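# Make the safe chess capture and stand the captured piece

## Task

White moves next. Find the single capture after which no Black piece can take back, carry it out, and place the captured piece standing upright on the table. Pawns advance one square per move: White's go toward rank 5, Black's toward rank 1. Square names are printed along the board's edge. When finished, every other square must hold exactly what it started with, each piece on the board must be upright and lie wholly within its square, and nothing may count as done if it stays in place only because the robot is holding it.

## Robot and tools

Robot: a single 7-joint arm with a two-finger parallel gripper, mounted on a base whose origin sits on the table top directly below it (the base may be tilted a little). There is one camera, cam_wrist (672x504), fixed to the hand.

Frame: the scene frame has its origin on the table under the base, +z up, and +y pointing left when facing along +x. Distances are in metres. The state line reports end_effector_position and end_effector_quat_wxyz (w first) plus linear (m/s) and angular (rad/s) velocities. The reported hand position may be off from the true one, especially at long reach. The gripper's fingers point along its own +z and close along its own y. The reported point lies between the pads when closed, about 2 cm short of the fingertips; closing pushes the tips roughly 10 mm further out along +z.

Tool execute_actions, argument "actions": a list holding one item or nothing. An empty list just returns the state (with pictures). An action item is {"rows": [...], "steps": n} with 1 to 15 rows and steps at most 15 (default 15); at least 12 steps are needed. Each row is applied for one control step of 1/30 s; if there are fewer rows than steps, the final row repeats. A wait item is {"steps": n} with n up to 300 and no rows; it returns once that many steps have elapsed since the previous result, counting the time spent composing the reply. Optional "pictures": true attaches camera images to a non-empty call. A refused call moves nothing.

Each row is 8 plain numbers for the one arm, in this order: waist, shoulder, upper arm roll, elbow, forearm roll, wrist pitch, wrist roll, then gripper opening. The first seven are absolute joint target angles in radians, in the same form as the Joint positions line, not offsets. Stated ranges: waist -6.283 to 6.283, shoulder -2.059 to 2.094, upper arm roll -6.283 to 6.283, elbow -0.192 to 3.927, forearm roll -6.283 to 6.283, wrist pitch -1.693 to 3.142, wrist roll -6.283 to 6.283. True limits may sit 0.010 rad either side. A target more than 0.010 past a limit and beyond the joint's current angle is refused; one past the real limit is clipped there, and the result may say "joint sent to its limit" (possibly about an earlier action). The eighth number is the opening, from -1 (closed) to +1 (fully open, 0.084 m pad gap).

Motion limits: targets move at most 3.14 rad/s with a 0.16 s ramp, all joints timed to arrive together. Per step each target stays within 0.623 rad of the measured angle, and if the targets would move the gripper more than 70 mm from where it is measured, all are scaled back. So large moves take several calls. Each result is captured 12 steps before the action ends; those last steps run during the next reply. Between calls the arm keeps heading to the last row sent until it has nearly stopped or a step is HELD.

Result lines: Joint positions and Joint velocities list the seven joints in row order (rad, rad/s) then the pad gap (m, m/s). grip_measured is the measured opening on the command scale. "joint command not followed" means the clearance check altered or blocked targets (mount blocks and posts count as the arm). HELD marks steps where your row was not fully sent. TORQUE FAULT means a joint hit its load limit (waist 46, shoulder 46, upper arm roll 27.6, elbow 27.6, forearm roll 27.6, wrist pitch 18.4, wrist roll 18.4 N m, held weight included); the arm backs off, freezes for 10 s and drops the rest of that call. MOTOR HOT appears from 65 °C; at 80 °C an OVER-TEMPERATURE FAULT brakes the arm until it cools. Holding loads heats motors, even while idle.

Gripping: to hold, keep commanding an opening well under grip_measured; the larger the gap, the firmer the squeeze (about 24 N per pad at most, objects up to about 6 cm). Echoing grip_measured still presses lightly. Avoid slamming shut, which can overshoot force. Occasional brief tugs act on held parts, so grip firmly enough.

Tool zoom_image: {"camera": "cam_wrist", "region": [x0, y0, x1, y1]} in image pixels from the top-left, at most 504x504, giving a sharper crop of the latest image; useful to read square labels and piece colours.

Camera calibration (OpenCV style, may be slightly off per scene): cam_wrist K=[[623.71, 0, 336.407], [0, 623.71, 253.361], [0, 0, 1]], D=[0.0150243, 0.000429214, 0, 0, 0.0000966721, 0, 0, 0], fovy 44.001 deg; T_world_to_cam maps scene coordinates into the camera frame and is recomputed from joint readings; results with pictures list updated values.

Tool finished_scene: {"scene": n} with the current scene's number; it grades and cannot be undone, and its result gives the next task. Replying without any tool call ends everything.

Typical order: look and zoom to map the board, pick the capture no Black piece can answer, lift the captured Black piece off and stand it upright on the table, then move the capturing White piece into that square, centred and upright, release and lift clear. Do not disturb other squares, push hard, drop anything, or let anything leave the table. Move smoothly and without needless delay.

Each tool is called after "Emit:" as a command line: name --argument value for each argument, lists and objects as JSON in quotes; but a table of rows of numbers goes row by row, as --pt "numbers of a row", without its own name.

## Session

Emit:
execute_actions --actions '[]'

Scene clock: 0.00 s of 4400.00 s.
end_effector_position=(+0.2629, +0.1298, +0.1455) grip_measured=+1.00 end_effector_quat_wxyz=(-0.546, +0.802, +0.172, -0.170) end_effector_velocity=(+0.000, +0.000, -0.000) end_effector_angular_velocity=(+0.001, -0.001, -0.001)
Joint positions: [ 0.432  0.509 -0.578  0.801  0.942  1.742 -1.44   0.084]
Joint velocities: [ 0.001  0.    -0.    -0.     0.002 -0.    -0.001  0.   ]
camera_calibration (this result's frames):
cam_wrist: T_world_to_cam=[[0.104815, -0.336843, -0.935709, 0.186083], [-0.88564, -0.459622, 0.0662518, 0.351552], [-0.452389, 0.821757, -0.346497, 0.194411], [0, 0, 0, 1]] pos_world=[0.379793, 0.0645029, 0.218192]

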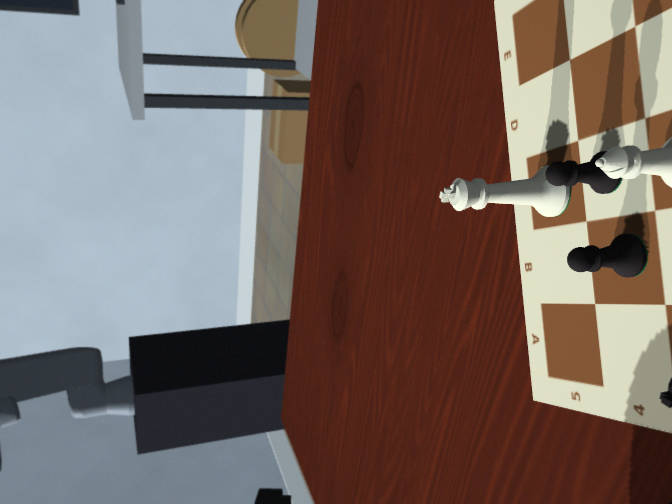

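Emit:
execute_actions --actions '[{"rows":[[0.45,0.2,-0.5,0.85,0.9,1.7,-1.5,0.2]],"steps":12}]'

Emit:
execute_actions --actions '[{"rows":[[0.72,-0.2,0,0.95,0,1.06,-3.2,0]],"steps":15}]'

Emit:
execute_actions --actions '[{"steps":32}]' --pictures true

Scene clock: 0.83 s of 4400.00 s.
end_effector_position=(+0.2629, +0.1298, +0.1455) grip_measured=+1.00 end_effector_quat_wxyz=(-0.546, +0.802, +0.172, -0.170) end_effector_velocity=(+0.000, +0.000, +0.000) end_effector_angular_velocity=(-0.001, -0.000, +0.001)
Joint positions: [ 0.432  0.509 -0.578  0.801  0.942  1.742 -1.44   0.084]
Joint velocities: [ 0.001 -0.001 -0.001  0.    -0.    -0.     0.001  0.   ]
Kept back: the last 12 steps of this action.
Steps of this call (steps 1 to 25: nothing new was sent). Readings (joint positions):
1: [0.432 0.509 -0.578 0.801 0.942 1.742 -1.440]
2: [0.432 0.509 -0.578 0.801 0.942 1.742 -1.440]
4: [0.432 0.509 -0.578 0.801 0.942 1.742 -1.440]
8: [0.432 0.509 -0.578 0.801 0.942 1.742 -1.440]
25: the state above

Scene clock: 1.33 s of 4400.00 s.
end_effector_position=(+0.3057, +0.1725, +0.2279) grip_measured=+0.01 end_effector_quat_wxyz=(-0.518, +0.772, +0.364, -0.061) end_effector_velocity=(-0.044, +0.043, -0.050) end_effector_angular_velocity=(-0.280, -0.916, +1.083)
Joint positions: [ 0.454  0.199 -0.493  0.85   0.886  1.685 -1.514  0.044]
Joint velocities: [ 0.181 -0.338  0.37   0.031 -0.569 -0.586 -0.572 -0.026]
Steps of this call (steps 1 to 12: the last 12 steps of your previous action; steps 13 to 15: the first 3 steps of this action). Readings (joint positions):
13: [0.449 0.212 -0.504 0.850 0.903 1.703 -1.497]
14: [0.450 0.207 -0.501 0.850 0.899 1.699 -1.501]
15: the state above

Scene clock: 2.40 s of 4400.00 s.
end_effector_position=(+0.3611, +0.2804, +0.2952) grip_measured=-0.01 end_effector_quat_wxyz=(+0.010, -0.332, +0.942, -0.040) end_effector_velocity=(+0.001, +0.002, +0.002) end_effector_angular_velocity=(+0.001, -0.005, +0.029)
Joint positions: [ 0.72  -0.2   -0.001  0.95   0.     1.06  -3.198  0.044]
Joint velocities: [ 0.002 -0.002  0.002  0.002 -0.003 -0.002 -0.024 -0.   ]
Kept back: nothing.
Steps of this call (steps 1 to 12: the last 12 steps of your previous action; steps 13 to 32: the robot went on to your last target). Readings (joint positions):
1: [0.463 0.183 -0.475 0.852 0.859 1.658 -1.541]
2: [0.480 0.157 -0.443 0.858 0.816 1.614 -1.584]
4: [0.530 0.087 -0.352 0.878 0.705 1.508 -1.694]
8: [0.613 -0.035 -0.200 0.910 0.457 1.322 -1.944]
32: the state above
camera_calibration (this result's frames):
cam_wrist: T_world_to_cam=[[-0.637889, 0.765572, -0.0836479, 0.0741772], [0.769062, 0.638951, -0.0168948, -0.383193], [0.0405127, -0.0751074, -0.996352, 0.432366], [0, 0, 0, 1]] pos_world=[0.3245, 0.220527, 0.430519]

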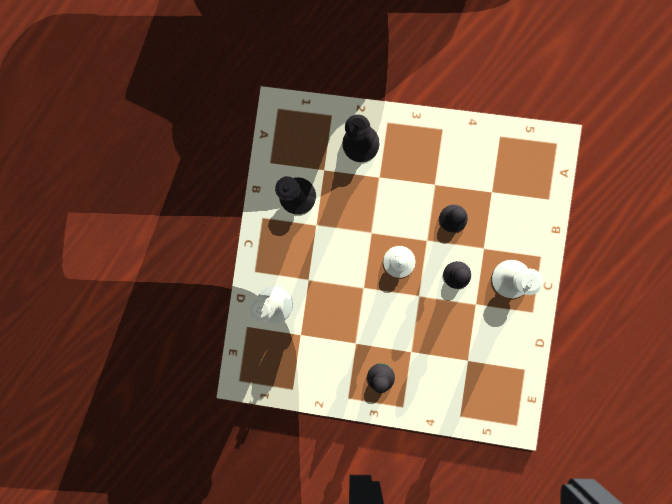

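Emit:
zoom_image --camera "cam_wrist" --region '[210, 80, 420, 290]'

Emit:
zoom_image --camera "cam_wrist" --region '[360, 170, 590, 400]'

Emit:
zoom_image --camera "cam_wrist" --region '[210, 240, 420, 450]'

Region (210, 80, 420, 290) of cam_wrist's 672x504 image, scaled by 2.400, with more detail than that image has.

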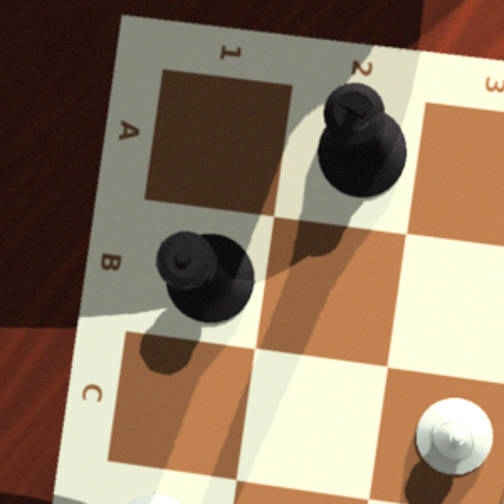

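Region (360, 170, 590, 400) of cam_wrist's 672x504 image, scaled by 2.191, with more detail than that image has.

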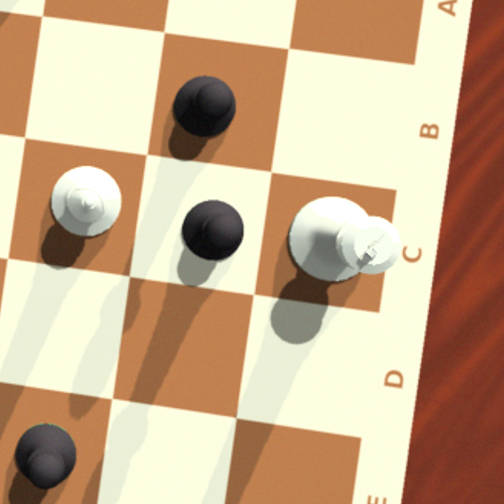

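Region (210, 240, 420, 450) of cam_wrist's 672x504 image, scaled by 2.400, with more detail than that image has.

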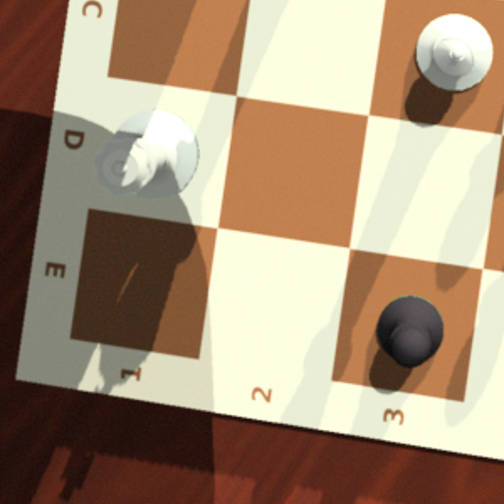

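Emit:
execute_actions --actions '[{"rows":[[0.8071,-0.06,0,0.56,0,0.52,-4.565,-0.45]],"steps":15}]'

Emit:
execute_actions --actions '[{"rows":[[0.8071,0.0241,0,0.5292,0,0.407,-4.565,-0.45]],"steps":15}]'

Emit:
execute_actions --actions '[{"steps":18}]' --pictures true

Scene clock: 7.30 s of 4400.00 s.
end_effector_position=(+0.3616, +0.2816, +0.2929) grip_measured=-0.39 end_effector_quat_wxyz=(+0.013, -0.342, +0.939, -0.040) end_effector_velocity=(+0.009, +0.024, -0.112) end_effector_angular_velocity=(+0.055, -0.070, +0.620)
Joint positions: [ 0.722 -0.198 -0.     0.943 -0.     1.046 -3.216  0.027]
Joint velocities: [ 0.068  0.076 -0.015 -0.279 -0.002 -0.495 -0.556 -0.211]
Steps of this call (steps 1 to 15: the robot went on to your last target; steps 16 to 90: nothing new was sent; then 1.80 s passed at rest; steps 91 to 93: the first 3 steps of this action). Readings (joint positions):
91: [0.720 -0.200 -0.000 0.950 -0.000 1.060 -3.200]
92: [0.720 -0.200 -0.000 0.949 -0.000 1.057 -3.203]
93: the state above

Scene clock: 7.80 s of 4400.00 s.
end_effector_position=(+0.3110, +0.2689, +0.1421) grip_measured=-0.47 end_effector_quat_wxyz=(+0.007, +0.766, -0.641, +0.037) end_effector_velocity=(-0.064, -0.031, -0.177) end_effector_angular_velocity=(-0.053, +0.075, +2.797)
Joint positions: [ 0.8   -0.069  0.     0.59  -0.     0.561 -4.187  0.024]
Joint velocities: [ 0.079  0.243 -0.002 -0.441 -0.001 -0.806 -2.719  0.   ]
Steps of this call (steps 1 to 12: the last 12 steps of your previous action; steps 13 to 15: the first 3 steps of this action). Readings (joint positions):
13: [0.793 -0.082 0.000 0.624 -0.000 0.611 -4.001]
14: [0.797 -0.076 0.000 0.606 -0.000 0.586 -4.094]
15: the state above

Scene clock: 8.40 s of 4400.00 s.
end_effector_position=(+0.3006, +0.2595, +0.1004) grip_measured=-0.47 end_effector_quat_wxyz=(+0.013, +0.875, -0.483, +0.035) end_effector_velocity=(-0.001, -0.001, -0.001) end_effector_angular_velocity=(-0.002, +0.002, +0.005)
Joint positions: [ 0.807  0.023 -0.     0.53   0.     0.407 -4.564  0.024]
Joint velocities: [ 0.     0.002 -0.    -0.002 -0.002 -0.002 -0.004 -0.   ]
Kept back: nothing.
Steps of this call (steps 1 to 12: the last 12 steps of your previous action; steps 13 to 18: the robot went on to your last target). Readings (joint positions):
1: [0.802 -0.058 0.000 0.577 -0.000 0.532 -4.275]
2: [0.804 -0.043 0.000 0.565 -0.000 0.500 -4.353]
4: [0.806 -0.006 -0.000 0.545 -0.000 0.450 -4.468]
8: [0.807 0.020 -0.000 0.532 0.000 0.415 -4.547]
18: the state above
camera_calibration (this result's frames):
cam_wrist: T_world_to_cam=[[-0.837078, -0.546973, -0.010987, 0.428407], [-0.544378, 0.834765, -0.0825898, 0.0240299], [0.054346, -0.063153, -0.996523, 0.23186], [0, 0, 0, 1]] pos_world=[0.359091, 0.228911, 0.237745]

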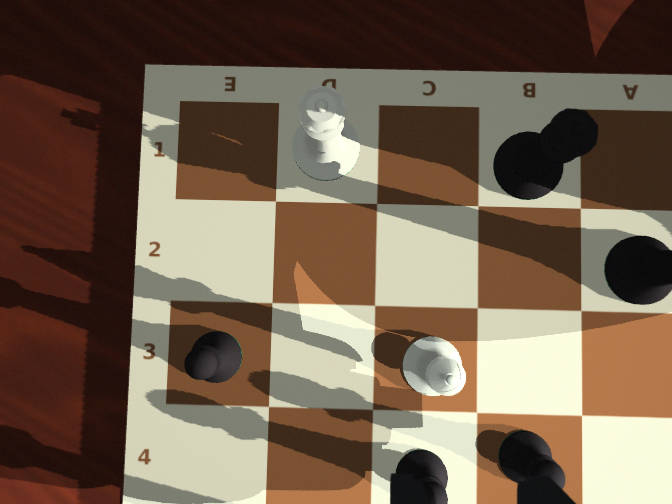

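Emit:
zoom_image --camera "cam_wrist" --region '[360, 384, 600, 504]'

Region (360, 384, 600, 504) of cam_wrist's 672x504 image, scaled by 2.100, with more detail than that image has.

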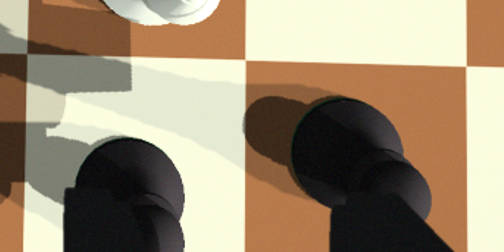

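Emit:
execute_actions --actions '[{"rows":[[0.8177,0.0298,0,0.5389,0,0.41,-4.554,-0.4],[0.8177,0.0298,0,0.5389,0,0.41,-4.554,-0.4],[0.8185,0.045,0,0.5395,0,0.395,-4.553,-0.4],[0.8195,0.065,0,0.5405,0,0.376,-4.552,-0.4],[0.8205,0.085,0,0.542,0,0.357,-4.551,-0.4],[0.8215,0.105,0,0.5435,0,0.339,-4.55,-0.4],[0.8225,0.125,0,0.545,0,0.32,-4.549,-0.4],[0.8235,0.145,0,0.547,0,0.302,-4.548,-0.4],[0.8245,0.165,0,0.549,0,0.284,-4.547,-0.4],[0.8255,0.185,0,0.552,0,0.267,-4.546,-0.4],[0.8265,0.205,0,0.5545,0,0.25,-4.545,-0.4],[0.8275,0.223,0,0.557,0,0.234,-4.544,-0.4],[0.8285,0.238,0,0.559,0,0.221,-4.543,-0.4],[0.829,0.248,0,0.561,0,0.213,-4.543,-0.4],[0.8291,0.254,0,0.5619,0,0.2082,-4.543,-0.4]],"steps":15}]'

Emit:
execute_actions --actions '[{"steps":22}]' --pictures true

Emit:
execute_actions --actions '[{"rows":[[0.8291,0.254,0,0.5619,0,0.2082,-4.543,-0.48],[0.8291,0.254,0,0.5619,0,0.2082,-4.543,-0.55],[0.8291,0.254,0,0.5619,0,0.2082,-4.543,-0.6],[0.8291,0.254,0,0.5619,0,0.2082,-4.543,-0.64],[0.8291,0.254,0,0.5619,0,0.2082,-4.543,-0.68],[0.8291,0.254,0,0.5619,0,0.2082,-4.543,-0.72],[0.8291,0.254,0,0.5619,0,0.2082,-4.543,-0.76],[0.8291,0.254,0,0.5619,0,0.2082,-4.543,-0.8],[0.8291,0.254,0,0.5619,0,0.2082,-4.543,-0.86],[0.8291,0.254,0,0.5619,0,0.2082,-4.543,-0.93],[0.8291,0.254,0,0.5619,0,0.2082,-4.543,-1]],"steps":13}]'

Emit:
execute_actions --actions '[{"steps":14}]'

Scene clock: 12.10 s of 4400.00 s.
end_effector_position=(+0.3002, +0.2608, +0.1000) grip_measured=-0.42 end_effector_quat_wxyz=(+0.013, +0.875, -0.484, +0.035) end_effector_velocity=(-0.002, +0.041, -0.001) end_effector_angular_velocity=(+0.015, -0.006, +0.008)
Joint positions: [ 0.811  0.026 -0.001  0.533  0.     0.408 -4.561  0.026]
Joint velocities: [ 0.079  0.051  0.004  0.075 -0.001  0.009  0.076  0.007]
Steps of this call (steps 1 to 15: the robot went on to your last target; steps 16 to 90: nothing new was sent; then 0.60 s passed at rest; steps 91 to 93: the first 3 steps of this action). Readings (joint positions):
91: [0.807 0.024 -0.000 0.529 -0.000 0.407 -4.565]
92: [0.808 0.025 -0.000 0.530 0.000 0.408 -4.563]
93: the state above

Scene clock: 12.83 s of 4400.00 s.
end_effector_position=(+0.3004, +0.2648, +0.0378) grip_measured=-0.42 end_effector_quat_wxyz=(+0.012, +0.875, -0.483, +0.035) end_effector_velocity=(-0.001, -0.000, -0.003) end_effector_angular_velocity=(-0.001, +0.002, +0.001)
Joint positions: [ 0.829  0.252 -0.     0.562  0.     0.209 -4.543  0.026]
Joint velocities: [ 0.001  0.01   0.001 -0.     0.001 -0.009  0.    -0.   ]
Kept back: nothing.
Steps of this call (steps 1 to 12: the last 12 steps of your previous action; steps 13 to 22: the robot went on to your last target). Readings (joint positions):
1: [0.813 0.029 -0.000 0.535 0.000 0.407 -4.558]
2: [0.815 0.034 0.000 0.537 -0.000 0.401 -4.557]
4: [0.818 0.057 0.000 0.541 -0.000 0.381 -4.554]
8: [0.822 0.128 0.000 0.545 -0.000 0.318 -4.549]
22: the state above
camera_calibration (this result's frames):
cam_wrist: T_world_to_cam=[[-0.836792, -0.547376, -0.012597, 0.430535], [-0.544812, 0.834716, -0.0801794, 0.0143985], [0.0544032, -0.0602304, -0.996701, 0.169091], [0, 0, 0, 1]] pos_world=[0.358913, 0.23383, 0.175111]

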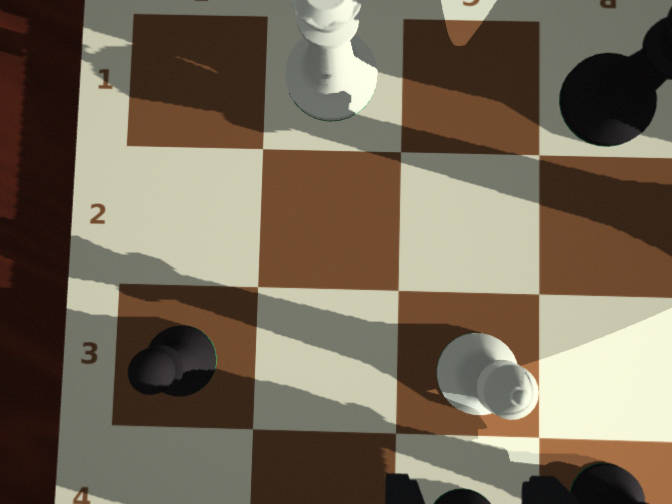

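Scene clock: 12.87 s of 4400.00 s.
end_effector_position=(+0.3003, +0.2647, +0.0377) grip_measured=-0.43 end_effector_quat_wxyz=(+0.012, +0.875, -0.483, +0.035) end_effector_velocity=(-0.002, -0.002, -0.004) end_effector_angular_velocity=(-0.003, +0.004, -0.004)
Joint positions: [ 0.829  0.253 -0.     0.562  0.     0.209 -4.543  0.025]
Joint velocities: [ 0.001  0.01  -0.    -0.001  0.002 -0.006  0.001 -0.059]
Steps of this call (step 1: the first step of this action). Readings (joint positions):
1: the state above

Scene clock: 13.33 s of 4400.00 s.
end_effector_position=(+0.3001, +0.2645, +0.0373) grip_measured=-0.78 end_effector_quat_wxyz=(+0.012, +0.875, -0.483, +0.034) end_effector_velocity=(-0.000, +0.000, -0.000) end_effector_angular_velocity=(+0.000, +0.000, +0.001)
Joint positions: [ 0.829  0.254 -0.     0.562  0.     0.208 -4.543  0.01 ]
Joint velocities: [-0.     0.     0.002  0.    -0.    -0.     0.001 -0.   ]
Kept back: nothing.
Steps of this call (steps 1 to 12: the last 12 steps of your previous action; steps 13 to 14: the robot went on to your last target). Readings (joint positions):
1: [0.829 0.253 -0.000 0.562 0.000 0.209 -4.543]
2: [0.829 0.253 -0.000 0.562 0.000 0.208 -4.543]
4: [0.829 0.253 -0.000 0.562 0.000 0.208 -4.543]
8: [0.829 0.254 -0.000 0.562 0.000 0.208 -4.543]
14: the state above

Emit:
execute_actions --actions '[{"rows":[[0.829,0.247,0,0.561,0,0.214,-4.543,-1],[0.8285,0.238,0,0.559,0,0.221,-4.543,-1],[0.8275,0.226,0,0.557,0,0.231,-4.544,-1],[0.827,0.212,0,0.555,0,0.243,-4.545,-1],[0.826,0.197,0,0.553,0,0.256,-4.546,-1],[0.825,0.182,0,0.552,0,0.27,-4.547,-1],[0.824,0.167,0,0.551,0,0.284,-4.548,-1],[0.823,0.153,0,0.552,0,0.299,-4.549,-1],[0.822,0.142,0,0.558,0,0.316,-4.55,-1],[0.82,0.14,0,0.572,0,0.332,-4.552,-1],[0.818,0.146,0,0.594,0,0.348,-4.554,-1],[0.815,0.16,0,0.62,0,0.361,-4.557,-1],[0.812,0.178,0,0.65,0,0.373,-4.56,-1],[0.809,0.197,0,0.682,0,0.386,-4.563,-1],[0.806,0.216,0,0.714,0,0.399,-4.566,-1]],"steps":15}]'

Emit:
execute_actions --actions '[{"rows":[[0.803,0.235,0,0.746,0,0.413,-4.569,-1],[0.8,0.254,0,0.778,0,0.426,-4.572,-1],[0.797,0.273,0,0.81,0,0.439,-4.575,-1],[0.794,0.292,0,0.842,0,0.452,-4.578,-1],[0.791,0.311,0,0.874,0,0.466,-4.581,-1],[0.788,0.33,0,0.906,0,0.479,-4.584,-1],[0.785,0.349,0,0.938,0,0.492,-4.587,-1],[0.782,0.368,0,0.97,0,0.505,-4.59,-1],[0.779,0.386,0,1.002,0,0.519,-4.593,-1],[0.777,0.402,0,1.03,0,0.531,-4.595,-1],[0.775,0.416,0,1.054,0,0.542,-4.597,-1],[0.773,0.428,0,1.075,0,0.551,-4.599,-1],[0.7715,0.438,0,1.091,0,0.557,-4.601,-1],[0.77,0.445,0,1.103,0,0.562,-4.602,-1],[0.7693,0.4494,0,1.1104,0,0.5655,-4.603,-1]],"steps":15}]'

Emit:
execute_actions --actions '[{"steps":20}]' --pictures true

Scene clock: 15.37 s of 4400.00 s.
end_effector_position=(+0.2996, +0.2642, +0.0378) grip_measured=-0.78 end_effector_quat_wxyz=(+0.013, +0.875, -0.483, +0.034) end_effector_velocity=(-0.012, -0.010, +0.020) end_effector_angular_velocity=(-0.026, +0.029, -0.003)
Joint positions: [ 0.829  0.251  0.     0.561 -0.     0.212 -4.543  0.01 ]
Joint velocities: [-0.003 -0.097  0.001 -0.037 -0.     0.099 -0.002  0.   ]
Steps of this call (steps 1 to 15: the robot went on to your last target; steps 16 to 58: nothing new was sent; steps 59 to 61: the first 3 steps of this action). Readings (joint positions):
59: [0.829 0.254 -0.000 0.562 0.000 0.208 -4.543]
60: [0.829 0.253 0.000 0.562 0.000 0.209 -4.543]
61: the state above

Scene clock: 15.87 s of 4400.00 s.
end_effector_position=(+0.3331, +0.2863, +0.0759) grip_measured=-0.78 end_effector_quat_wxyz=(+0.013, +0.875, -0.483, +0.035) end_effector_velocity=(+0.193, +0.120, +0.006) end_effector_angular_velocity=(-0.025, +0.016, -0.000)
Joint positions: [ 0.809  0.2    0.     0.683 -0.     0.383 -4.563  0.01 ]
Joint velocities: [-0.083  0.485  0.001  0.843 -0.001  0.386 -0.082 -0.   ]
Steps of this call (steps 1 to 12: the last 12 steps of your previous action; steps 13 to 15: the first 3 steps of this action). Readings (joint positions):
13: [0.814 0.171 0.000 0.630 -0.000 0.358 -4.558]
14: [0.812 0.185 0.000 0.656 -0.000 0.370 -4.560]
15: the state above

Scene clock: 16.53 s of 4400.00 s.
end_effector_position=(+0.4278, +0.3395, +0.0753) grip_measured=-0.78 end_effector_quat_wxyz=(+0.016, +0.875, -0.483, +0.036) end_effector_velocity=(+0.006, +0.007, +0.003) end_effector_angular_velocity=(+0.004, -0.003, +0.008)
Joint positions: [ 0.77   0.447  0.     1.107 -0.     0.564 -4.603  0.01 ]
Joint velocities: [-0.     0.013  0.003  0.033 -0.001  0.015 -0.005 -0.   ]
Kept back: nothing.
Steps of this call (steps 1 to 12: the last 12 steps of your previous action; steps 13 to 20: the robot went on to your last target). Readings (joint positions):
1: [0.806 0.217 0.000 0.712 0.000 0.396 -4.566]
2: [0.804 0.234 0.000 0.742 0.000 0.409 -4.568]
4: [0.798 0.270 0.000 0.804 0.000 0.435 -4.574]
8: [0.786 0.344 -0.000 0.930 0.000 0.488 -4.586]
20: the state above
camera_calibration (this result's frames):
cam_wrist: T_world_to_cam=[[-0.836584, -0.54779, -0.00726978, 0.578249], [-0.545222, 0.833811, -0.0865551, 0.0254271], [0.0534756, -0.0684469, -0.996221, 0.207124], [0, 0, 0, 1]] pos_world=[0.486541, 0.309734, 0.212746]

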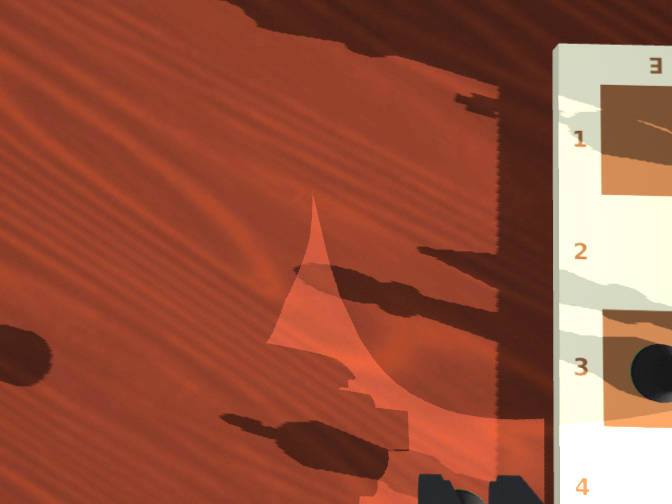

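Emit:
execute_actions --actions '[{"rows":[[0.77,0.458,0,1.1115,0,0.558,-4.602,-1],[0.7705,0.468,0,1.113,0,0.549,-4.602,-1],[0.771,0.478,0,1.1145,0,0.541,-4.601,-1],[0.7715,0.488,0,1.116,0,0.532,-4.601,-1],[0.772,0.498,0,1.118,0,0.524,-4.6,-1],[0.7727,0.508,0,1.12,0,0.516,-4.6,-1],[0.7733,0.518,0,1.1215,0,0.5075,-4.599,-1],[0.7738,0.527,0,1.123,0,0.5,-4.598,-1],[0.7742,0.535,0,1.125,0,0.494,-4.598,-1],[0.7746,0.542,0,1.1262,0,0.488,-4.598,-1],[0.775,0.547,0,1.1272,0,0.484,-4.597,-1],[0.7752,0.551,0,1.128,0,0.481,-4.597,-1],[0.7753,0.554,0,1.1286,0,0.4786,-4.597,-1]],"steps":15}]'

Emit:
execute_actions --actions '[{"steps":24}]' --pictures true

Emit:
execute_actions --actions '[{"rows":[[0.7753,0.554,0,1.1286,0,0.4786,-4.597,-0.85],[0.7753,0.554,0,1.1286,0,0.4786,-4.597,-0.79],[0.7753,0.554,0,1.1286,0,0.4786,-4.597,-0.75],[0.7753,0.554,0,1.1286,0,0.4786,-4.597,-0.71],[0.7753,0.554,0,1.1286,0,0.4786,-4.597,-0.66],[0.7753,0.554,0,1.1286,0,0.4786,-4.597,-0.55],[0.7753,0.554,0,1.1286,0,0.4786,-4.597,-0.4],[0.7753,0.554,0,1.1286,0,0.4786,-4.597,-0.25]],"steps":12}]'

Scene clock: 18.17 s of 4400.00 s.
end_effector_position=(+0.4293, +0.3403, +0.0742) grip_measured=-0.78 end_effector_quat_wxyz=(+0.014, +0.875, -0.483, +0.037) end_effector_velocity=(+0.012, +0.008, -0.041) end_effector_angular_velocity=(+0.021, -0.029, +0.003)
Joint positions: [ 0.77   0.453 -0.     1.112  0.     0.561 -4.603  0.01 ]
Joint velocities: [ 0.008  0.116 -0.003  0.032 -0.001 -0.12   0.007 -0.   ]
Steps of this call (steps 1 to 30: the robot went on to your last target; steps 31 to 46: nothing new was sent; steps 47 to 49: the first 3 steps of this action). Readings (joint positions):
47: [0.769 0.449 -0.000 1.110 0.000 0.565 -4.603]
48: [0.769 0.450 -0.000 1.111 0.000 0.564 -4.603]
49: the state above

Scene clock: 18.97 s of 4400.00 s.
end_effector_position=(+0.4290, +0.3400, +0.0332) grip_measured=-0.78 end_effector_quat_wxyz=(+0.015, +0.875, -0.483, +0.036) end_effector_velocity=(-0.001, -0.001, -0.002) end_effector_angular_velocity=(-0.002, +0.003, -0.001)
Joint positions: [ 0.775  0.554 -0.     1.129  0.     0.479 -4.597  0.01 ]
Joint velocities: [-0.001  0.003  0.001 -0.001  0.    -0.001 -0.001  0.   ]
Kept back: nothing.
Steps of this call (steps 1 to 12: the last 12 steps of your previous action; steps 13 to 24: the robot went on to your last target). Readings (joint positions):
1: [0.770 0.458 -0.000 1.113 0.000 0.557 -4.602]
2: [0.770 0.465 -0.000 1.114 0.000 0.551 -4.602]
4: [0.771 0.482 -0.000 1.116 0.000 0.537 -4.601]
8: [0.773 0.520 0.000 1.121 -0.000 0.507 -4.599]
24: the state above
camera_calibration (this result's frames):
cam_wrist: T_world_to_cam=[[-0.83666, -0.547653, -0.00872899, 0.579186], [-0.545018, 0.834006, -0.0859639, 0.0218329], [0.0543584, -0.0671651, -0.99626, 0.164358], [0, 0, 0, 1]] pos_world=[0.487547, 0.310023, 0.170676]

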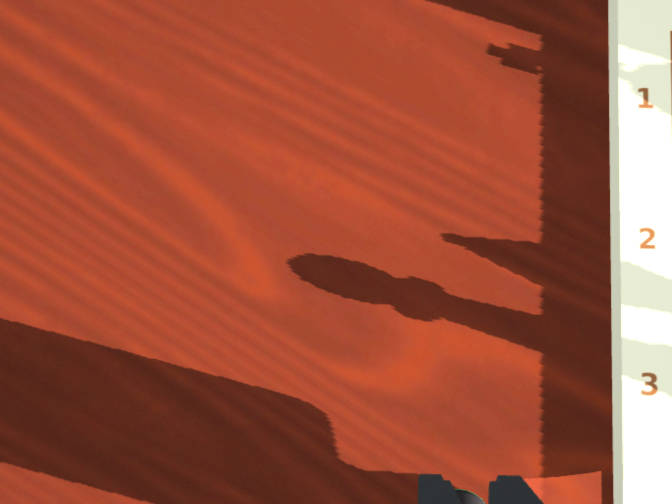

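Scene clock: 19.00 s of 4400.00 s.
end_effector_position=(+0.4290, +0.3400, +0.0332) grip_measured=-0.78 end_effector_quat_wxyz=(+0.015, +0.875, -0.483, +0.036) end_effector_velocity=(-0.001, -0.000, -0.001) end_effector_angular_velocity=(-0.001, +0.002, +0.000)
Joint positions: [ 0.775  0.554 -0.     1.129  0.     0.479 -4.597  0.01 ]
Joint velocities: [ 0.001  0.002  0.    -0.     0.001  0.     0.     0.   ]
Kept back: the last 12 steps of this action.
Steps of this call (step 1: the robot went on to your last target). Readings (joint positions):
1: the state above

Emit:
execute_actions --actions '[{"rows":[[0.775,0.545,0,1.127,0,0.486,-4.597,-0.25],[0.774,0.53,0,1.124,0,0.498,-4.598,-0.25],[0.773,0.512,0,1.1205,0,0.5125,-4.599,-0.25],[0.772,0.492,0,1.117,0,0.529,-4.6,-0.25],[0.771,0.47,0,1.113,0,0.547,-4.601,-0.25],[0.771,0.445,0,1.105,0,0.564,-4.601,-0.25],[0.775,0.418,0,1.09,0,0.576,-4.597,-0.25],[0.782,0.39,0,1.065,0,0.578,-4.59,-0.25],[0.79,0.36,0,1.03,0,0.573,-4.582,-0.25],[0.799,0.33,0,0.992,0,0.564,-4.573,-0.25],[0.808,0.3,0,0.954,0,0.556,-4.564,-0.25],[0.817,0.27,0,0.916,0,0.547,-4.555,-0.25],[0.826,0.24,0,0.878,0,0.538,-4.546,-0.25],[0.835,0.21,0,0.84,0,0.53,-4.537,-0.25],[0.844,0.18,0,0.802,0,0.521,-4.528,-0.25]],"steps":15}]'

Emit:
execute_actions --actions '[{"rows":[[0.853,0.15,0,0.764,0,0.513,-4.519,-0.25],[0.862,0.12,0,0.726,0,0.504,-4.51,-0.25],[0.871,0.09,0,0.688,0,0.496,-4.501,-0.25],[0.88,0.06,0,0.65,0,0.487,-4.492,-0.25],[0.888,0.032,0,0.615,0,0.479,-4.484,-0.25],[0.895,0.008,0,0.585,0,0.472,-4.477,-0.25],[0.901,-0.0136,0,0.5573,0,0.4662,-4.471,-0.25]],"steps":12}]'

Emit:
execute_actions --actions '[{"steps":20}]' --pictures true

Scene clock: 20.93 s of 4400.00 s.
end_effector_position=(+0.4283, +0.3395, +0.0342) grip_measured=-0.27 end_effector_quat_wxyz=(+0.016, +0.875, -0.483, +0.036) end_effector_velocity=(-0.015, -0.008, +0.046) end_effector_angular_velocity=(-0.029, +0.040, -0.001)
Joint positions: [ 0.775  0.55   0.     1.127 -0.     0.483 -4.597  0.032]
Joint velocities: [-0.006 -0.138  0.004 -0.05   0.001  0.137 -0.006 -0.   ]
Steps of this call (steps 1 to 12: the last 12 steps of your previous action; steps 13 to 15: the robot went on to your last target; steps 16 to 55: nothing new was sent; steps 56 to 58: the first 3 steps of this action). Readings (joint positions):
56: [0.775 0.554 0.000 1.129 0.000 0.479 -4.597]
57: [0.775 0.553 0.000 1.128 -0.000 0.480 -4.597]
58: the state above

Scene clock: 21.33 s of 4400.00 s.
end_effector_position=(+0.3882, +0.3348, +0.0980) grip_measured=-0.27 end_effector_quat_wxyz=(+0.012, +0.875, -0.483, +0.035) end_effector_velocity=(-0.298, -0.064, +0.070) end_effector_angular_velocity=(-0.001, +0.052, +0.030)
Joint positions: [ 0.807  0.306  0.     0.959 -0.     0.553 -4.565  0.032]
Joint velocities: [ 0.253 -0.829  0.02  -1.039  0.    -0.173  0.237  0.   ]
Kept back: the last 12 steps of this action.
Steps of this call (steps 1 to 12: the last 12 steps of your previous action). Readings (joint positions):
1: [0.775 0.544 0.000 1.125 -0.000 0.489 -4.597]
2: [0.774 0.534 0.000 1.123 -0.000 0.498 -4.598]
4: [0.773 0.504 0.000 1.118 -0.000 0.521 -4.599]
8: [0.779 0.414 -0.002 1.077 0.000 0.561 -4.592]
12: the state above

Scene clock: 22.00 s of 4400.00 s.
end_effector_position=(+0.2812, +0.2936, +0.1151) grip_measured=-0.27 end_effector_quat_wxyz=(+0.009, +0.875, -0.483, +0.032) end_effector_velocity=(-0.004, -0.002, -0.000) end_effector_angular_velocity=(-0.001, +0.002, +0.003)
Joint positions: [ 0.9   -0.012 -0.     0.559  0.     0.466 -4.471  0.032]
Joint velocities: [ 0.003 -0.01   0.002 -0.013  0.001 -0.002  0.001  0.   ]
Kept back: nothing.
Steps of this call (steps 1 to 12: the last 12 steps of your previous action; steps 13 to 20: the robot went on to your last target). Readings (joint positions):
1: [0.816 0.278 0.001 0.924 -0.000 0.546 -4.557]
2: [0.824 0.250 0.001 0.888 -0.000 0.539 -4.548]
4: [0.842 0.191 0.001 0.815 -0.000 0.524 -4.531]
8: [0.876 0.074 0.000 0.667 -0.000 0.491 -4.497]
20: the state above
camera_calibration (this result's frames):
cam_wrist: T_world_to_cam=[[-0.837201, -0.54669, -0.0149944, 0.431449], [-0.544414, 0.835697, -0.0722728, -0.0152592], [0.0520417, -0.0523436, -0.997272, 0.247274], [0, 0, 0, 1]] pos_world=[0.340033, 0.261564, 0.251966]

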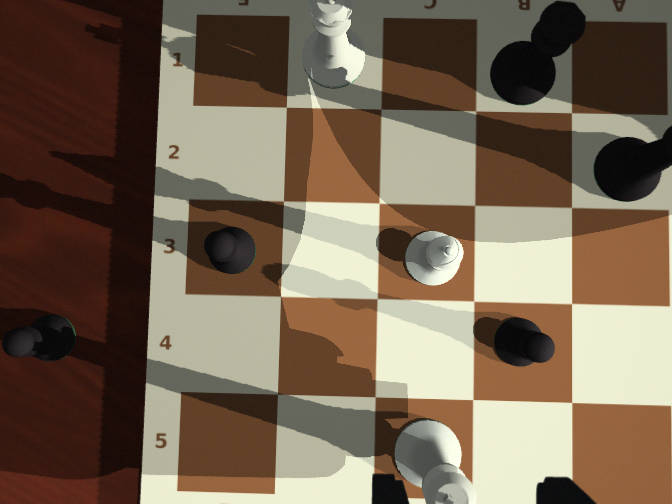

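Emit:
execute_actions --actions '[{"rows":[[0.902,0.0,0,0.557,0,0.452,-4.47,-0.25],[0.903,0.018,0,0.557,0,0.434,-4.47,-0.25],[0.904,0.036,0,0.557,0,0.416,-4.469,-0.25],[0.905,0.054,0,0.5575,0,0.3985,-4.468,-0.25],[0.9055,0.072,0,0.558,0,0.381,-4.467,-0.25],[0.9065,0.09,0,0.559,0,0.364,-4.466,-0.25],[0.9075,0.108,0,0.56,0,0.347,-4.465,-0.25],[0.908,0.126,0,0.561,0,0.33,-4.464,-0.25],[0.909,0.144,0,0.5625,0,0.3135,-4.463,-0.25],[0.91,0.162,0,0.564,0,0.297,-4.462,-0.25],[0.911,0.178,0,0.5655,0,0.2825,-4.462,-0.25],[0.9115,0.191,0,0.5665,0,0.2705,-4.461,-0.25],[0.912,0.2,0,0.567,0,0.262,-4.461,-0.25]],"steps":15}]'

Emit:
execute_actions --actions '[{"steps":20}]'

Emit:
execute_actions --actions '[{"rows":[[0.912,0.2,0,0.567,0,0.262,-4.461,-0.33],[0.912,0.2,0,0.567,0,0.262,-4.461,-0.4],[0.912,0.2,0,0.567,0,0.262,-4.461,-0.46],[0.912,0.2,0,0.567,0,0.262,-4.461,-0.51],[0.912,0.2,0,0.567,0,0.262,-4.461,-0.56],[0.912,0.2,0,0.567,0,0.262,-4.461,-0.61],[0.912,0.2,0,0.567,0,0.262,-4.461,-0.66],[0.912,0.2,0,0.567,0,0.262,-4.461,-0.72],[0.912,0.2,0,0.567,0,0.262,-4.461,-0.78],[0.912,0.2,0,0.567,0,0.262,-4.461,-0.84],[0.912,0.2,0,0.567,0,0.262,-4.461,-0.9]],"steps":13}]'

Emit:
execute_actions --actions '[{"steps":14}]' --pictures true

Scene clock: 23.70 s of 4400.00 s.
end_effector_position=(+0.2811, +0.2941, +0.1138) grip_measured=-0.27 end_effector_quat_wxyz=(+0.008, +0.875, -0.483, +0.032) end_effector_velocity=(+0.011, +0.013, -0.050) end_effector_angular_velocity=(+0.032, -0.029, +0.007)
Joint positions: [ 0.901 -0.008 -0.     0.558  0.     0.459 -4.471  0.032]
Joint velocities: [ 0.011  0.185 -0.001  0.013  0.001 -0.215  0.006 -0.   ]
Steps of this call (steps 1 to 15: the robot went on to your last target; steps 16 to 48: nothing new was sent; steps 49 to 51: the first 3 steps of this action). Readings (joint positions):
49: [0.901 -0.014 -0.000 0.557 -0.000 0.466 -4.471]
50: [0.901 -0.012 -0.000 0.557 0.000 0.464 -4.471]
51: the state above

Scene clock: 24.37 s of 4400.00 s.
end_effector_position=(+0.2804, +0.2938, +0.0529) grip_measured=-0.27 end_effector_quat_wxyz=(+0.008, +0.875, -0.483, +0.031) end_effector_velocity=(+0.000, -0.000, -0.003) end_effector_angular_velocity=(+0.001, -0.002, -0.000)
Joint positions: [ 0.912  0.198 -0.     0.567  0.     0.263 -4.461  0.032]
Joint velocities: [-0.     0.01  -0.     0.    -0.    -0.012  0.    -0.   ]
Kept back: nothing.
Steps of this call (steps 1 to 12: the last 12 steps of your previous action; steps 13 to 20: the robot went on to your last target). Readings (joint positions):
1: [0.902 0.000 -0.000 0.558 0.000 0.450 -4.470]
2: [0.903 0.012 -0.000 0.558 0.000 0.438 -4.470]
4: [0.904 0.042 -0.000 0.558 -0.000 0.410 -4.468]
8: [0.907 0.111 0.000 0.560 -0.000 0.346 -4.465]
20: the state above

Scene clock: 24.40 s of 4400.00 s.
end_effector_position=(+0.2803, +0.2937, +0.0528) grip_measured=-0.28 end_effector_quat_wxyz=(+0.008, +0.875, -0.483, +0.031) end_effector_velocity=(-0.001, -0.000, -0.003) end_effector_angular_velocity=(-0.001, +0.002, -0.000)
Joint positions: [ 0.912  0.199 -0.     0.567  0.     0.263 -4.461  0.032]
Joint velocities: [ 0.001  0.008  0.001 -0.001  0.002 -0.007  0.    -0.059]
Steps of this call (step 1: the first step of this action). Readings (joint positions):
1: the state above

Scene clock: 24.87 s of 4400.00 s.
end_effector_position=(+0.2800, +0.2934, +0.0522) grip_measured=-0.69 end_effector_quat_wxyz=(+0.009, +0.875, -0.483, +0.031) end_effector_velocity=(-0.000, -0.001, -0.000) end_effector_angular_velocity=(-0.001, +0.001, -0.002)
Joint positions: [ 0.912  0.2   -0.     0.567  0.     0.262 -4.461  0.014]
Joint velocities: [-0.001  0.001  0.    -0.001  0.002 -0.    -0.001  0.   ]
Kept back: nothing.
Steps of this call (steps 1 to 12: the last 12 steps of your previous action; steps 13 to 14: the robot went on to your last target). Readings (joint positions):
1: [0.912 0.199 -0.000 0.567 0.000 0.262 -4.461]
2: [0.912 0.199 -0.000 0.567 0.000 0.262 -4.461]
4: [0.912 0.199 -0.000 0.567 0.000 0.262 -4.461]
8: [0.912 0.200 -0.000 0.567 0.000 0.262 -4.461]
14: the state above
camera_calibration (this result's frames):
cam_wrist: T_world_to_cam=[[-0.836347, -0.547997, -0.0149569, 0.429564], [-0.545785, 0.83491, -0.0710202, -0.0197141], [0.0514065, -0.0512343, -0.997363, 0.184502], [0, 0, 0, 1]] pos_world=[0.33902, 0.261312, 0.18904]

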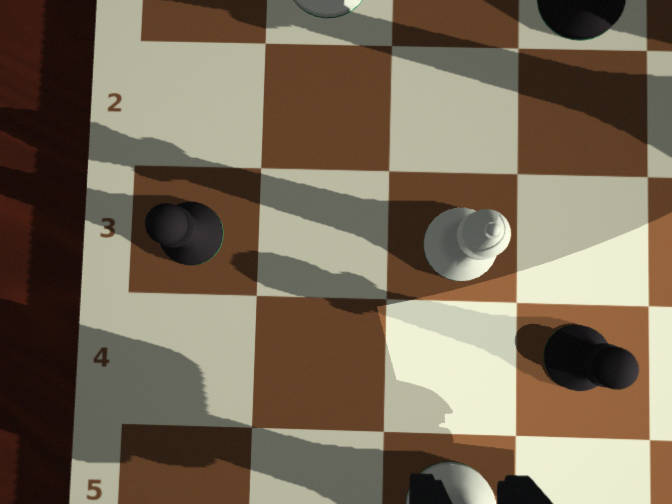

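Emit:
execute_actions --actions '[{"rows":[[0.912,0.195,0,0.5665,0,0.2665,-4.461,-1],[0.912,0.188,0,0.566,0,0.273,-4.461,-1],[0.911,0.181,0,0.5655,0,0.2795,-4.462,-1],[0.909,0.175,0,0.564,0,0.284,-4.464,-1],[0.905,0.171,0,0.563,0,0.287,-4.468,-1],[0.9,0.169,0,0.562,0,0.288,-4.473,-1],[0.894,0.168,0,0.5605,0,0.288,-4.479,-1],[0.887,0.168,0,0.559,0,0.2875,-4.486,-1],[0.88,0.167,0,0.5575,0,0.287,-4.493,-1],[0.873,0.167,0,0.556,0,0.2865,-4.5,-1],[0.866,0.166,0,0.5545,0,0.286,-4.507,-1],[0.859,0.166,0,0.553,0,0.2855,-4.514,-1],[0.852,0.165,0,0.5515,0,0.285,-4.521,-1],[0.845,0.165,0,0.55,0,0.2845,-4.528,-1],[0.838,0.164,0,0.5485,0,0.284,-4.535,-1]],"steps":15}]'

Emit:
execute_actions --actions '[{"rows":[[0.832,0.164,0,0.5475,0,0.2835,-4.54,-1],[0.827,0.164,0,0.5465,0,0.283,-4.545,-1],[0.823,0.165,0,0.546,0,0.2815,-4.549,-1],[0.82,0.167,0,0.5455,0,0.2795,-4.552,-1],[0.818,0.17,0,0.5455,0,0.2765,-4.554,-1],[0.8175,0.174,0,0.546,0,0.273,-4.554,-1],[0.8177,0.178,0,0.5463,0,0.269,-4.554,-1],[0.8179,0.182,0,0.5467,0,0.2655,-4.554,-1],[0.818,0.186,0,0.5472,0,0.262,-4.554,-1],[0.8182,0.19,0,0.5476,0,0.2585,-4.554,-1],[0.8183,0.1939,0,0.548,0,0.255,-4.554,-1]],"steps":15}]'

Emit:
execute_actions --actions '[{"steps":20}]' --pictures true

Scene clock: 26.93 s of 4400.00 s.
end_effector_position=(+0.2798, +0.2933, +0.0528) grip_measured=-0.69 end_effector_quat_wxyz=(+0.009, +0.875, -0.483, +0.031) end_effector_velocity=(-0.004, -0.002, +0.021) end_effector_angular_velocity=(-0.011, +0.010, -0.000)
Joint positions: [ 0.912  0.198  0.     0.567  0.     0.265 -4.461  0.014]
Joint velocities: [ 0.001 -0.081 -0.001 -0.013 -0.001  0.082  0.     0.   ]
Steps of this call (steps 1 to 15: the robot went on to your last target; steps 16 to 59: nothing new was sent; steps 60 to 62: the first 3 steps of this action). Readings (joint positions):
60: [0.912 0.200 -0.000 0.567 -0.000 0.262 -4.461]
61: [0.912 0.199 0.000 0.567 0.000 0.263 -4.461]
62: the state above

Scene clock: 27.43 s of 4400.00 s.
end_effector_position=(+0.2957, +0.2704, +0.0614) grip_measured=-0.69 end_effector_quat_wxyz=(+0.012, +0.875, -0.483, +0.034) end_effector_velocity=(+0.042, -0.066, +0.002) end_effector_angular_velocity=(-0.021, -0.006, -0.011)
Joint positions: [ 0.843  0.165 -0.     0.55   0.     0.284 -4.529  0.014]
Joint velocities: [-0.19  -0.011 -0.002 -0.036 -0.001 -0.015 -0.179 -0.   ]
Steps of this call (steps 1 to 12: the last 12 steps of your previous action; steps 13 to 15: the first 3 steps of this action). Readings (joint positions):
13: [0.856 0.166 -0.000 0.552 0.000 0.285 -4.516]
14: [0.850 0.165 -0.000 0.551 0.000 0.285 -4.523]
15: the state above

Scene clock: 28.10 s of 4400.00 s.
end_effector_position=(+0.3012, +0.2614, +0.0532) grip_measured=-0.69 end_effector_quat_wxyz=(+0.013, +0.875, -0.483, +0.035) end_effector_velocity=(+0.000, -0.001, -0.001) end_effector_angular_velocity=(-0.001, +0.000, -0.000)
Joint positions: [ 0.818  0.194  0.     0.548 -0.     0.255 -4.554  0.014]
Joint velocities: [ 0.     0.002 -0.002 -0.    -0.001 -0.001 -0.     0.   ]
Kept back: nothing.
Steps of this call (steps 1 to 12: the last 12 steps of your previous action; steps 13 to 20: the robot went on to your last target). Readings (joint positions):
1: [0.837 0.165 -0.000 0.549 0.000 0.284 -4.535]
2: [0.832 0.165 -0.000 0.548 0.000 0.283 -4.540]
4: [0.824 0.168 -0.001 0.547 0.000 0.279 -4.547]
8: [0.819 0.180 0.000 0.547 -0.000 0.267 -4.553]
20: the state above
camera_calibration (this result's frames):
cam_wrist: T_world_to_cam=[[-0.836581, -0.54773, -0.0111097, 0.429488], [-0.545188, 0.83435, -0.0814287, 0.0191856], [0.0538703, -0.0620648, -0.996617, 0.184805], [0, 0, 0, 1]] pos_world=[0.359806, 0.230706, 0.190514]

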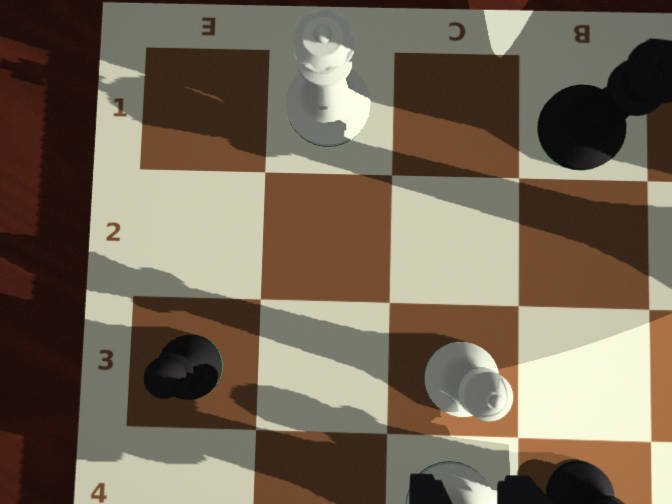

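Good. Release, lift, and shift toward rank 5 to view.

Emit:
execute_actions --actions '[{"rows":[[0.8183,0.1939,0,0.548,0,0.255,-4.554,-0.76],[0.8183,0.1939,0,0.548,0,0.255,-4.554,-0.7],[0.8183,0.1939,0,0.548,0,0.255,-4.554,-0.66],[0.8183,0.1939,0,0.548,0,0.255,-4.554,-0.62],[0.8183,0.1939,0,0.548,0,0.255,-4.554,-0.56],[0.8183,0.1939,0,0.548,0,0.255,-4.554,-0.48],[0.8183,0.1939,0,0.548,0,0.255,-4.554,-0.4],[0.8183,0.1939,0,0.548,0,0.255,-4.554,-0.4],[0.8183,0.1939,0,0.548,0,0.255,-4.554,-0.4],[0.818,0.18,0,0.5465,0,0.2675,-4.554,-0.4],[0.817,0.16,0,0.544,0,0.285,-4.555,-0.4],[0.816,0.14,0,0.542,0,0.303,-4.556,-0.4],[0.815,0.12,0,0.54,0,0.321,-4.557,-0.4],[0.814,0.1,0,0.538,0,0.339,-4.558,-0.4],[0.813,0.08,0,0.537,0,0.358,-4.559,-0.4]],"steps":15}]'

Emit:
execute_actions --actions '[{"rows":[[0.812,0.06,0,0.536,0,0.377,-4.56,-0.4],[0.811,0.04,0,0.535,0,0.396,-4.561,-0.4],[0.81,0.02,0,0.534,0,0.415,-4.562,-0.4],[0.81,0.0,0,0.535,0,0.436,-4.562,-0.4],[0.82,-0.02,0,0.538,0,0.459,-4.552,-0.4],[0.84,-0.04,0,0.545,0,0.485,-4.532,-0.4],[0.86,-0.055,0,0.553,0,0.507,-4.512,-0.4],[0.88,-0.065,0,0.56,0,0.522,-4.492,-0.4],[0.9,-0.07,0,0.565,0,0.53,-4.472,-0.4]],"steps":13}]'

Emit:
execute_actions --actions '[{"steps":16}]' --pictures true

Scene clock: 29.63 s of 4400.00 s.
end_effector_position=(+0.3011, +0.2613, +0.0531) grip_measured=-0.69 end_effector_quat_wxyz=(+0.013, +0.875, -0.483, +0.035) end_effector_velocity=(+0.000, +0.001, +0.001) end_effector_angular_velocity=(+0.002, -0.001, +0.003)
Joint positions: [ 0.818  0.194 -0.     0.548 -0.     0.255 -4.554  0.014]
Joint velocities: [ 0.001 -0.002  0.001  0.001 -0.     0.    -0.001  0.   ]
Steps of this call (steps 1 to 15: the robot went on to your last target; steps 16 to 43: nothing new was sent; steps 44 to 46: the first 3 steps of this action). Readings (joint positions):
44: [0.818 0.194 0.000 0.548 -0.000 0.255 -4.554]
45: [0.818 0.194 0.000 0.548 0.000 0.255 -4.554]
46: the state above

Scene clock: 30.07 s of 4400.00 s.
end_effector_position=(+0.3010, +0.2614, +0.0696) grip_measured=-0.42 end_effector_quat_wxyz=(+0.013, +0.875, -0.483, +0.035) end_effector_velocity=(+0.011, +0.009, +0.155) end_effector_angular_velocity=(+0.022, -0.030, -0.004)
Joint positions: [ 0.816  0.134  0.     0.541 -0.     0.309 -4.556  0.026]
Joint velocities: [-0.027 -0.534 -0.003 -0.036  0.002  0.462 -0.024  0.   ]
Steps of this call (steps 1 to 12: the last 12 steps of your previous action; step 13: the first step of this action). Readings (joint positions):
13: the state above

Scene clock: 30.60 s of 4400.00 s.
end_effector_position=(+0.2807, +0.2936, +0.1328) grip_measured=-0.42 end_effector_quat_wxyz=(+0.009, +0.875, -0.483, +0.032) end_effector_velocity=(-0.004, -0.005, +0.002) end_effector_angular_velocity=(-0.014, +0.016, -0.040)
Joint positions: [ 0.898 -0.067  0.     0.564 -0.     0.527 -4.475  0.026]
Joint velocities: [ 0.019 -0.013 -0.021  0.     0.002  0.037  0.036  0.   ]
Kept back: nothing.
Steps of this call (steps 1 to 12: the last 12 steps of your previous action; steps 13 to 16: the robot went on to your last target). Readings (joint positions):
1: [0.815 0.116 -0.000 0.540 0.000 0.325 -4.557]
2: [0.814 0.097 -0.000 0.539 0.000 0.342 -4.558]
4: [0.812 0.058 -0.000 0.537 0.000 0.378 -4.560]
8: [0.833 -0.018 -0.002 0.543 0.000 0.461 -4.537]
16: the state above
camera_calibration (this result's frames):
cam_wrist: T_world_to_cam=[[-0.836378, -0.547975, -0.0139878, 0.431259], [-0.545724, 0.834799, -0.0727704, -0.0134894], [0.0515533, -0.0532301, -0.997251, 0.265403], [0, 0, 0, 1]] pos_world=[0.339652, 0.261707, 0.269724]

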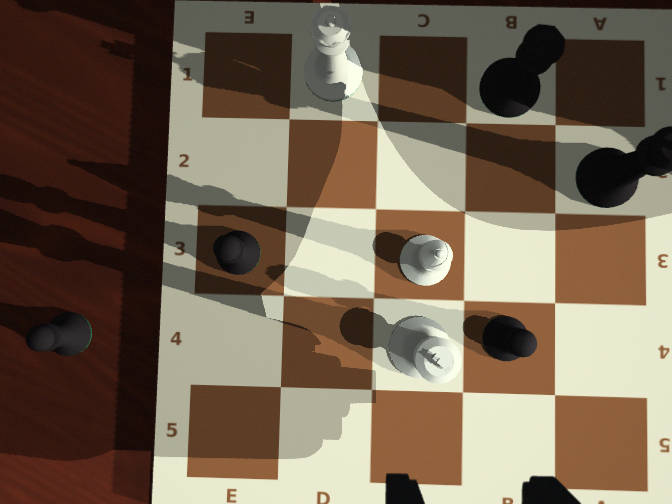

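Emit:
finished_scene --scene 2

The scene is finished: the task was done.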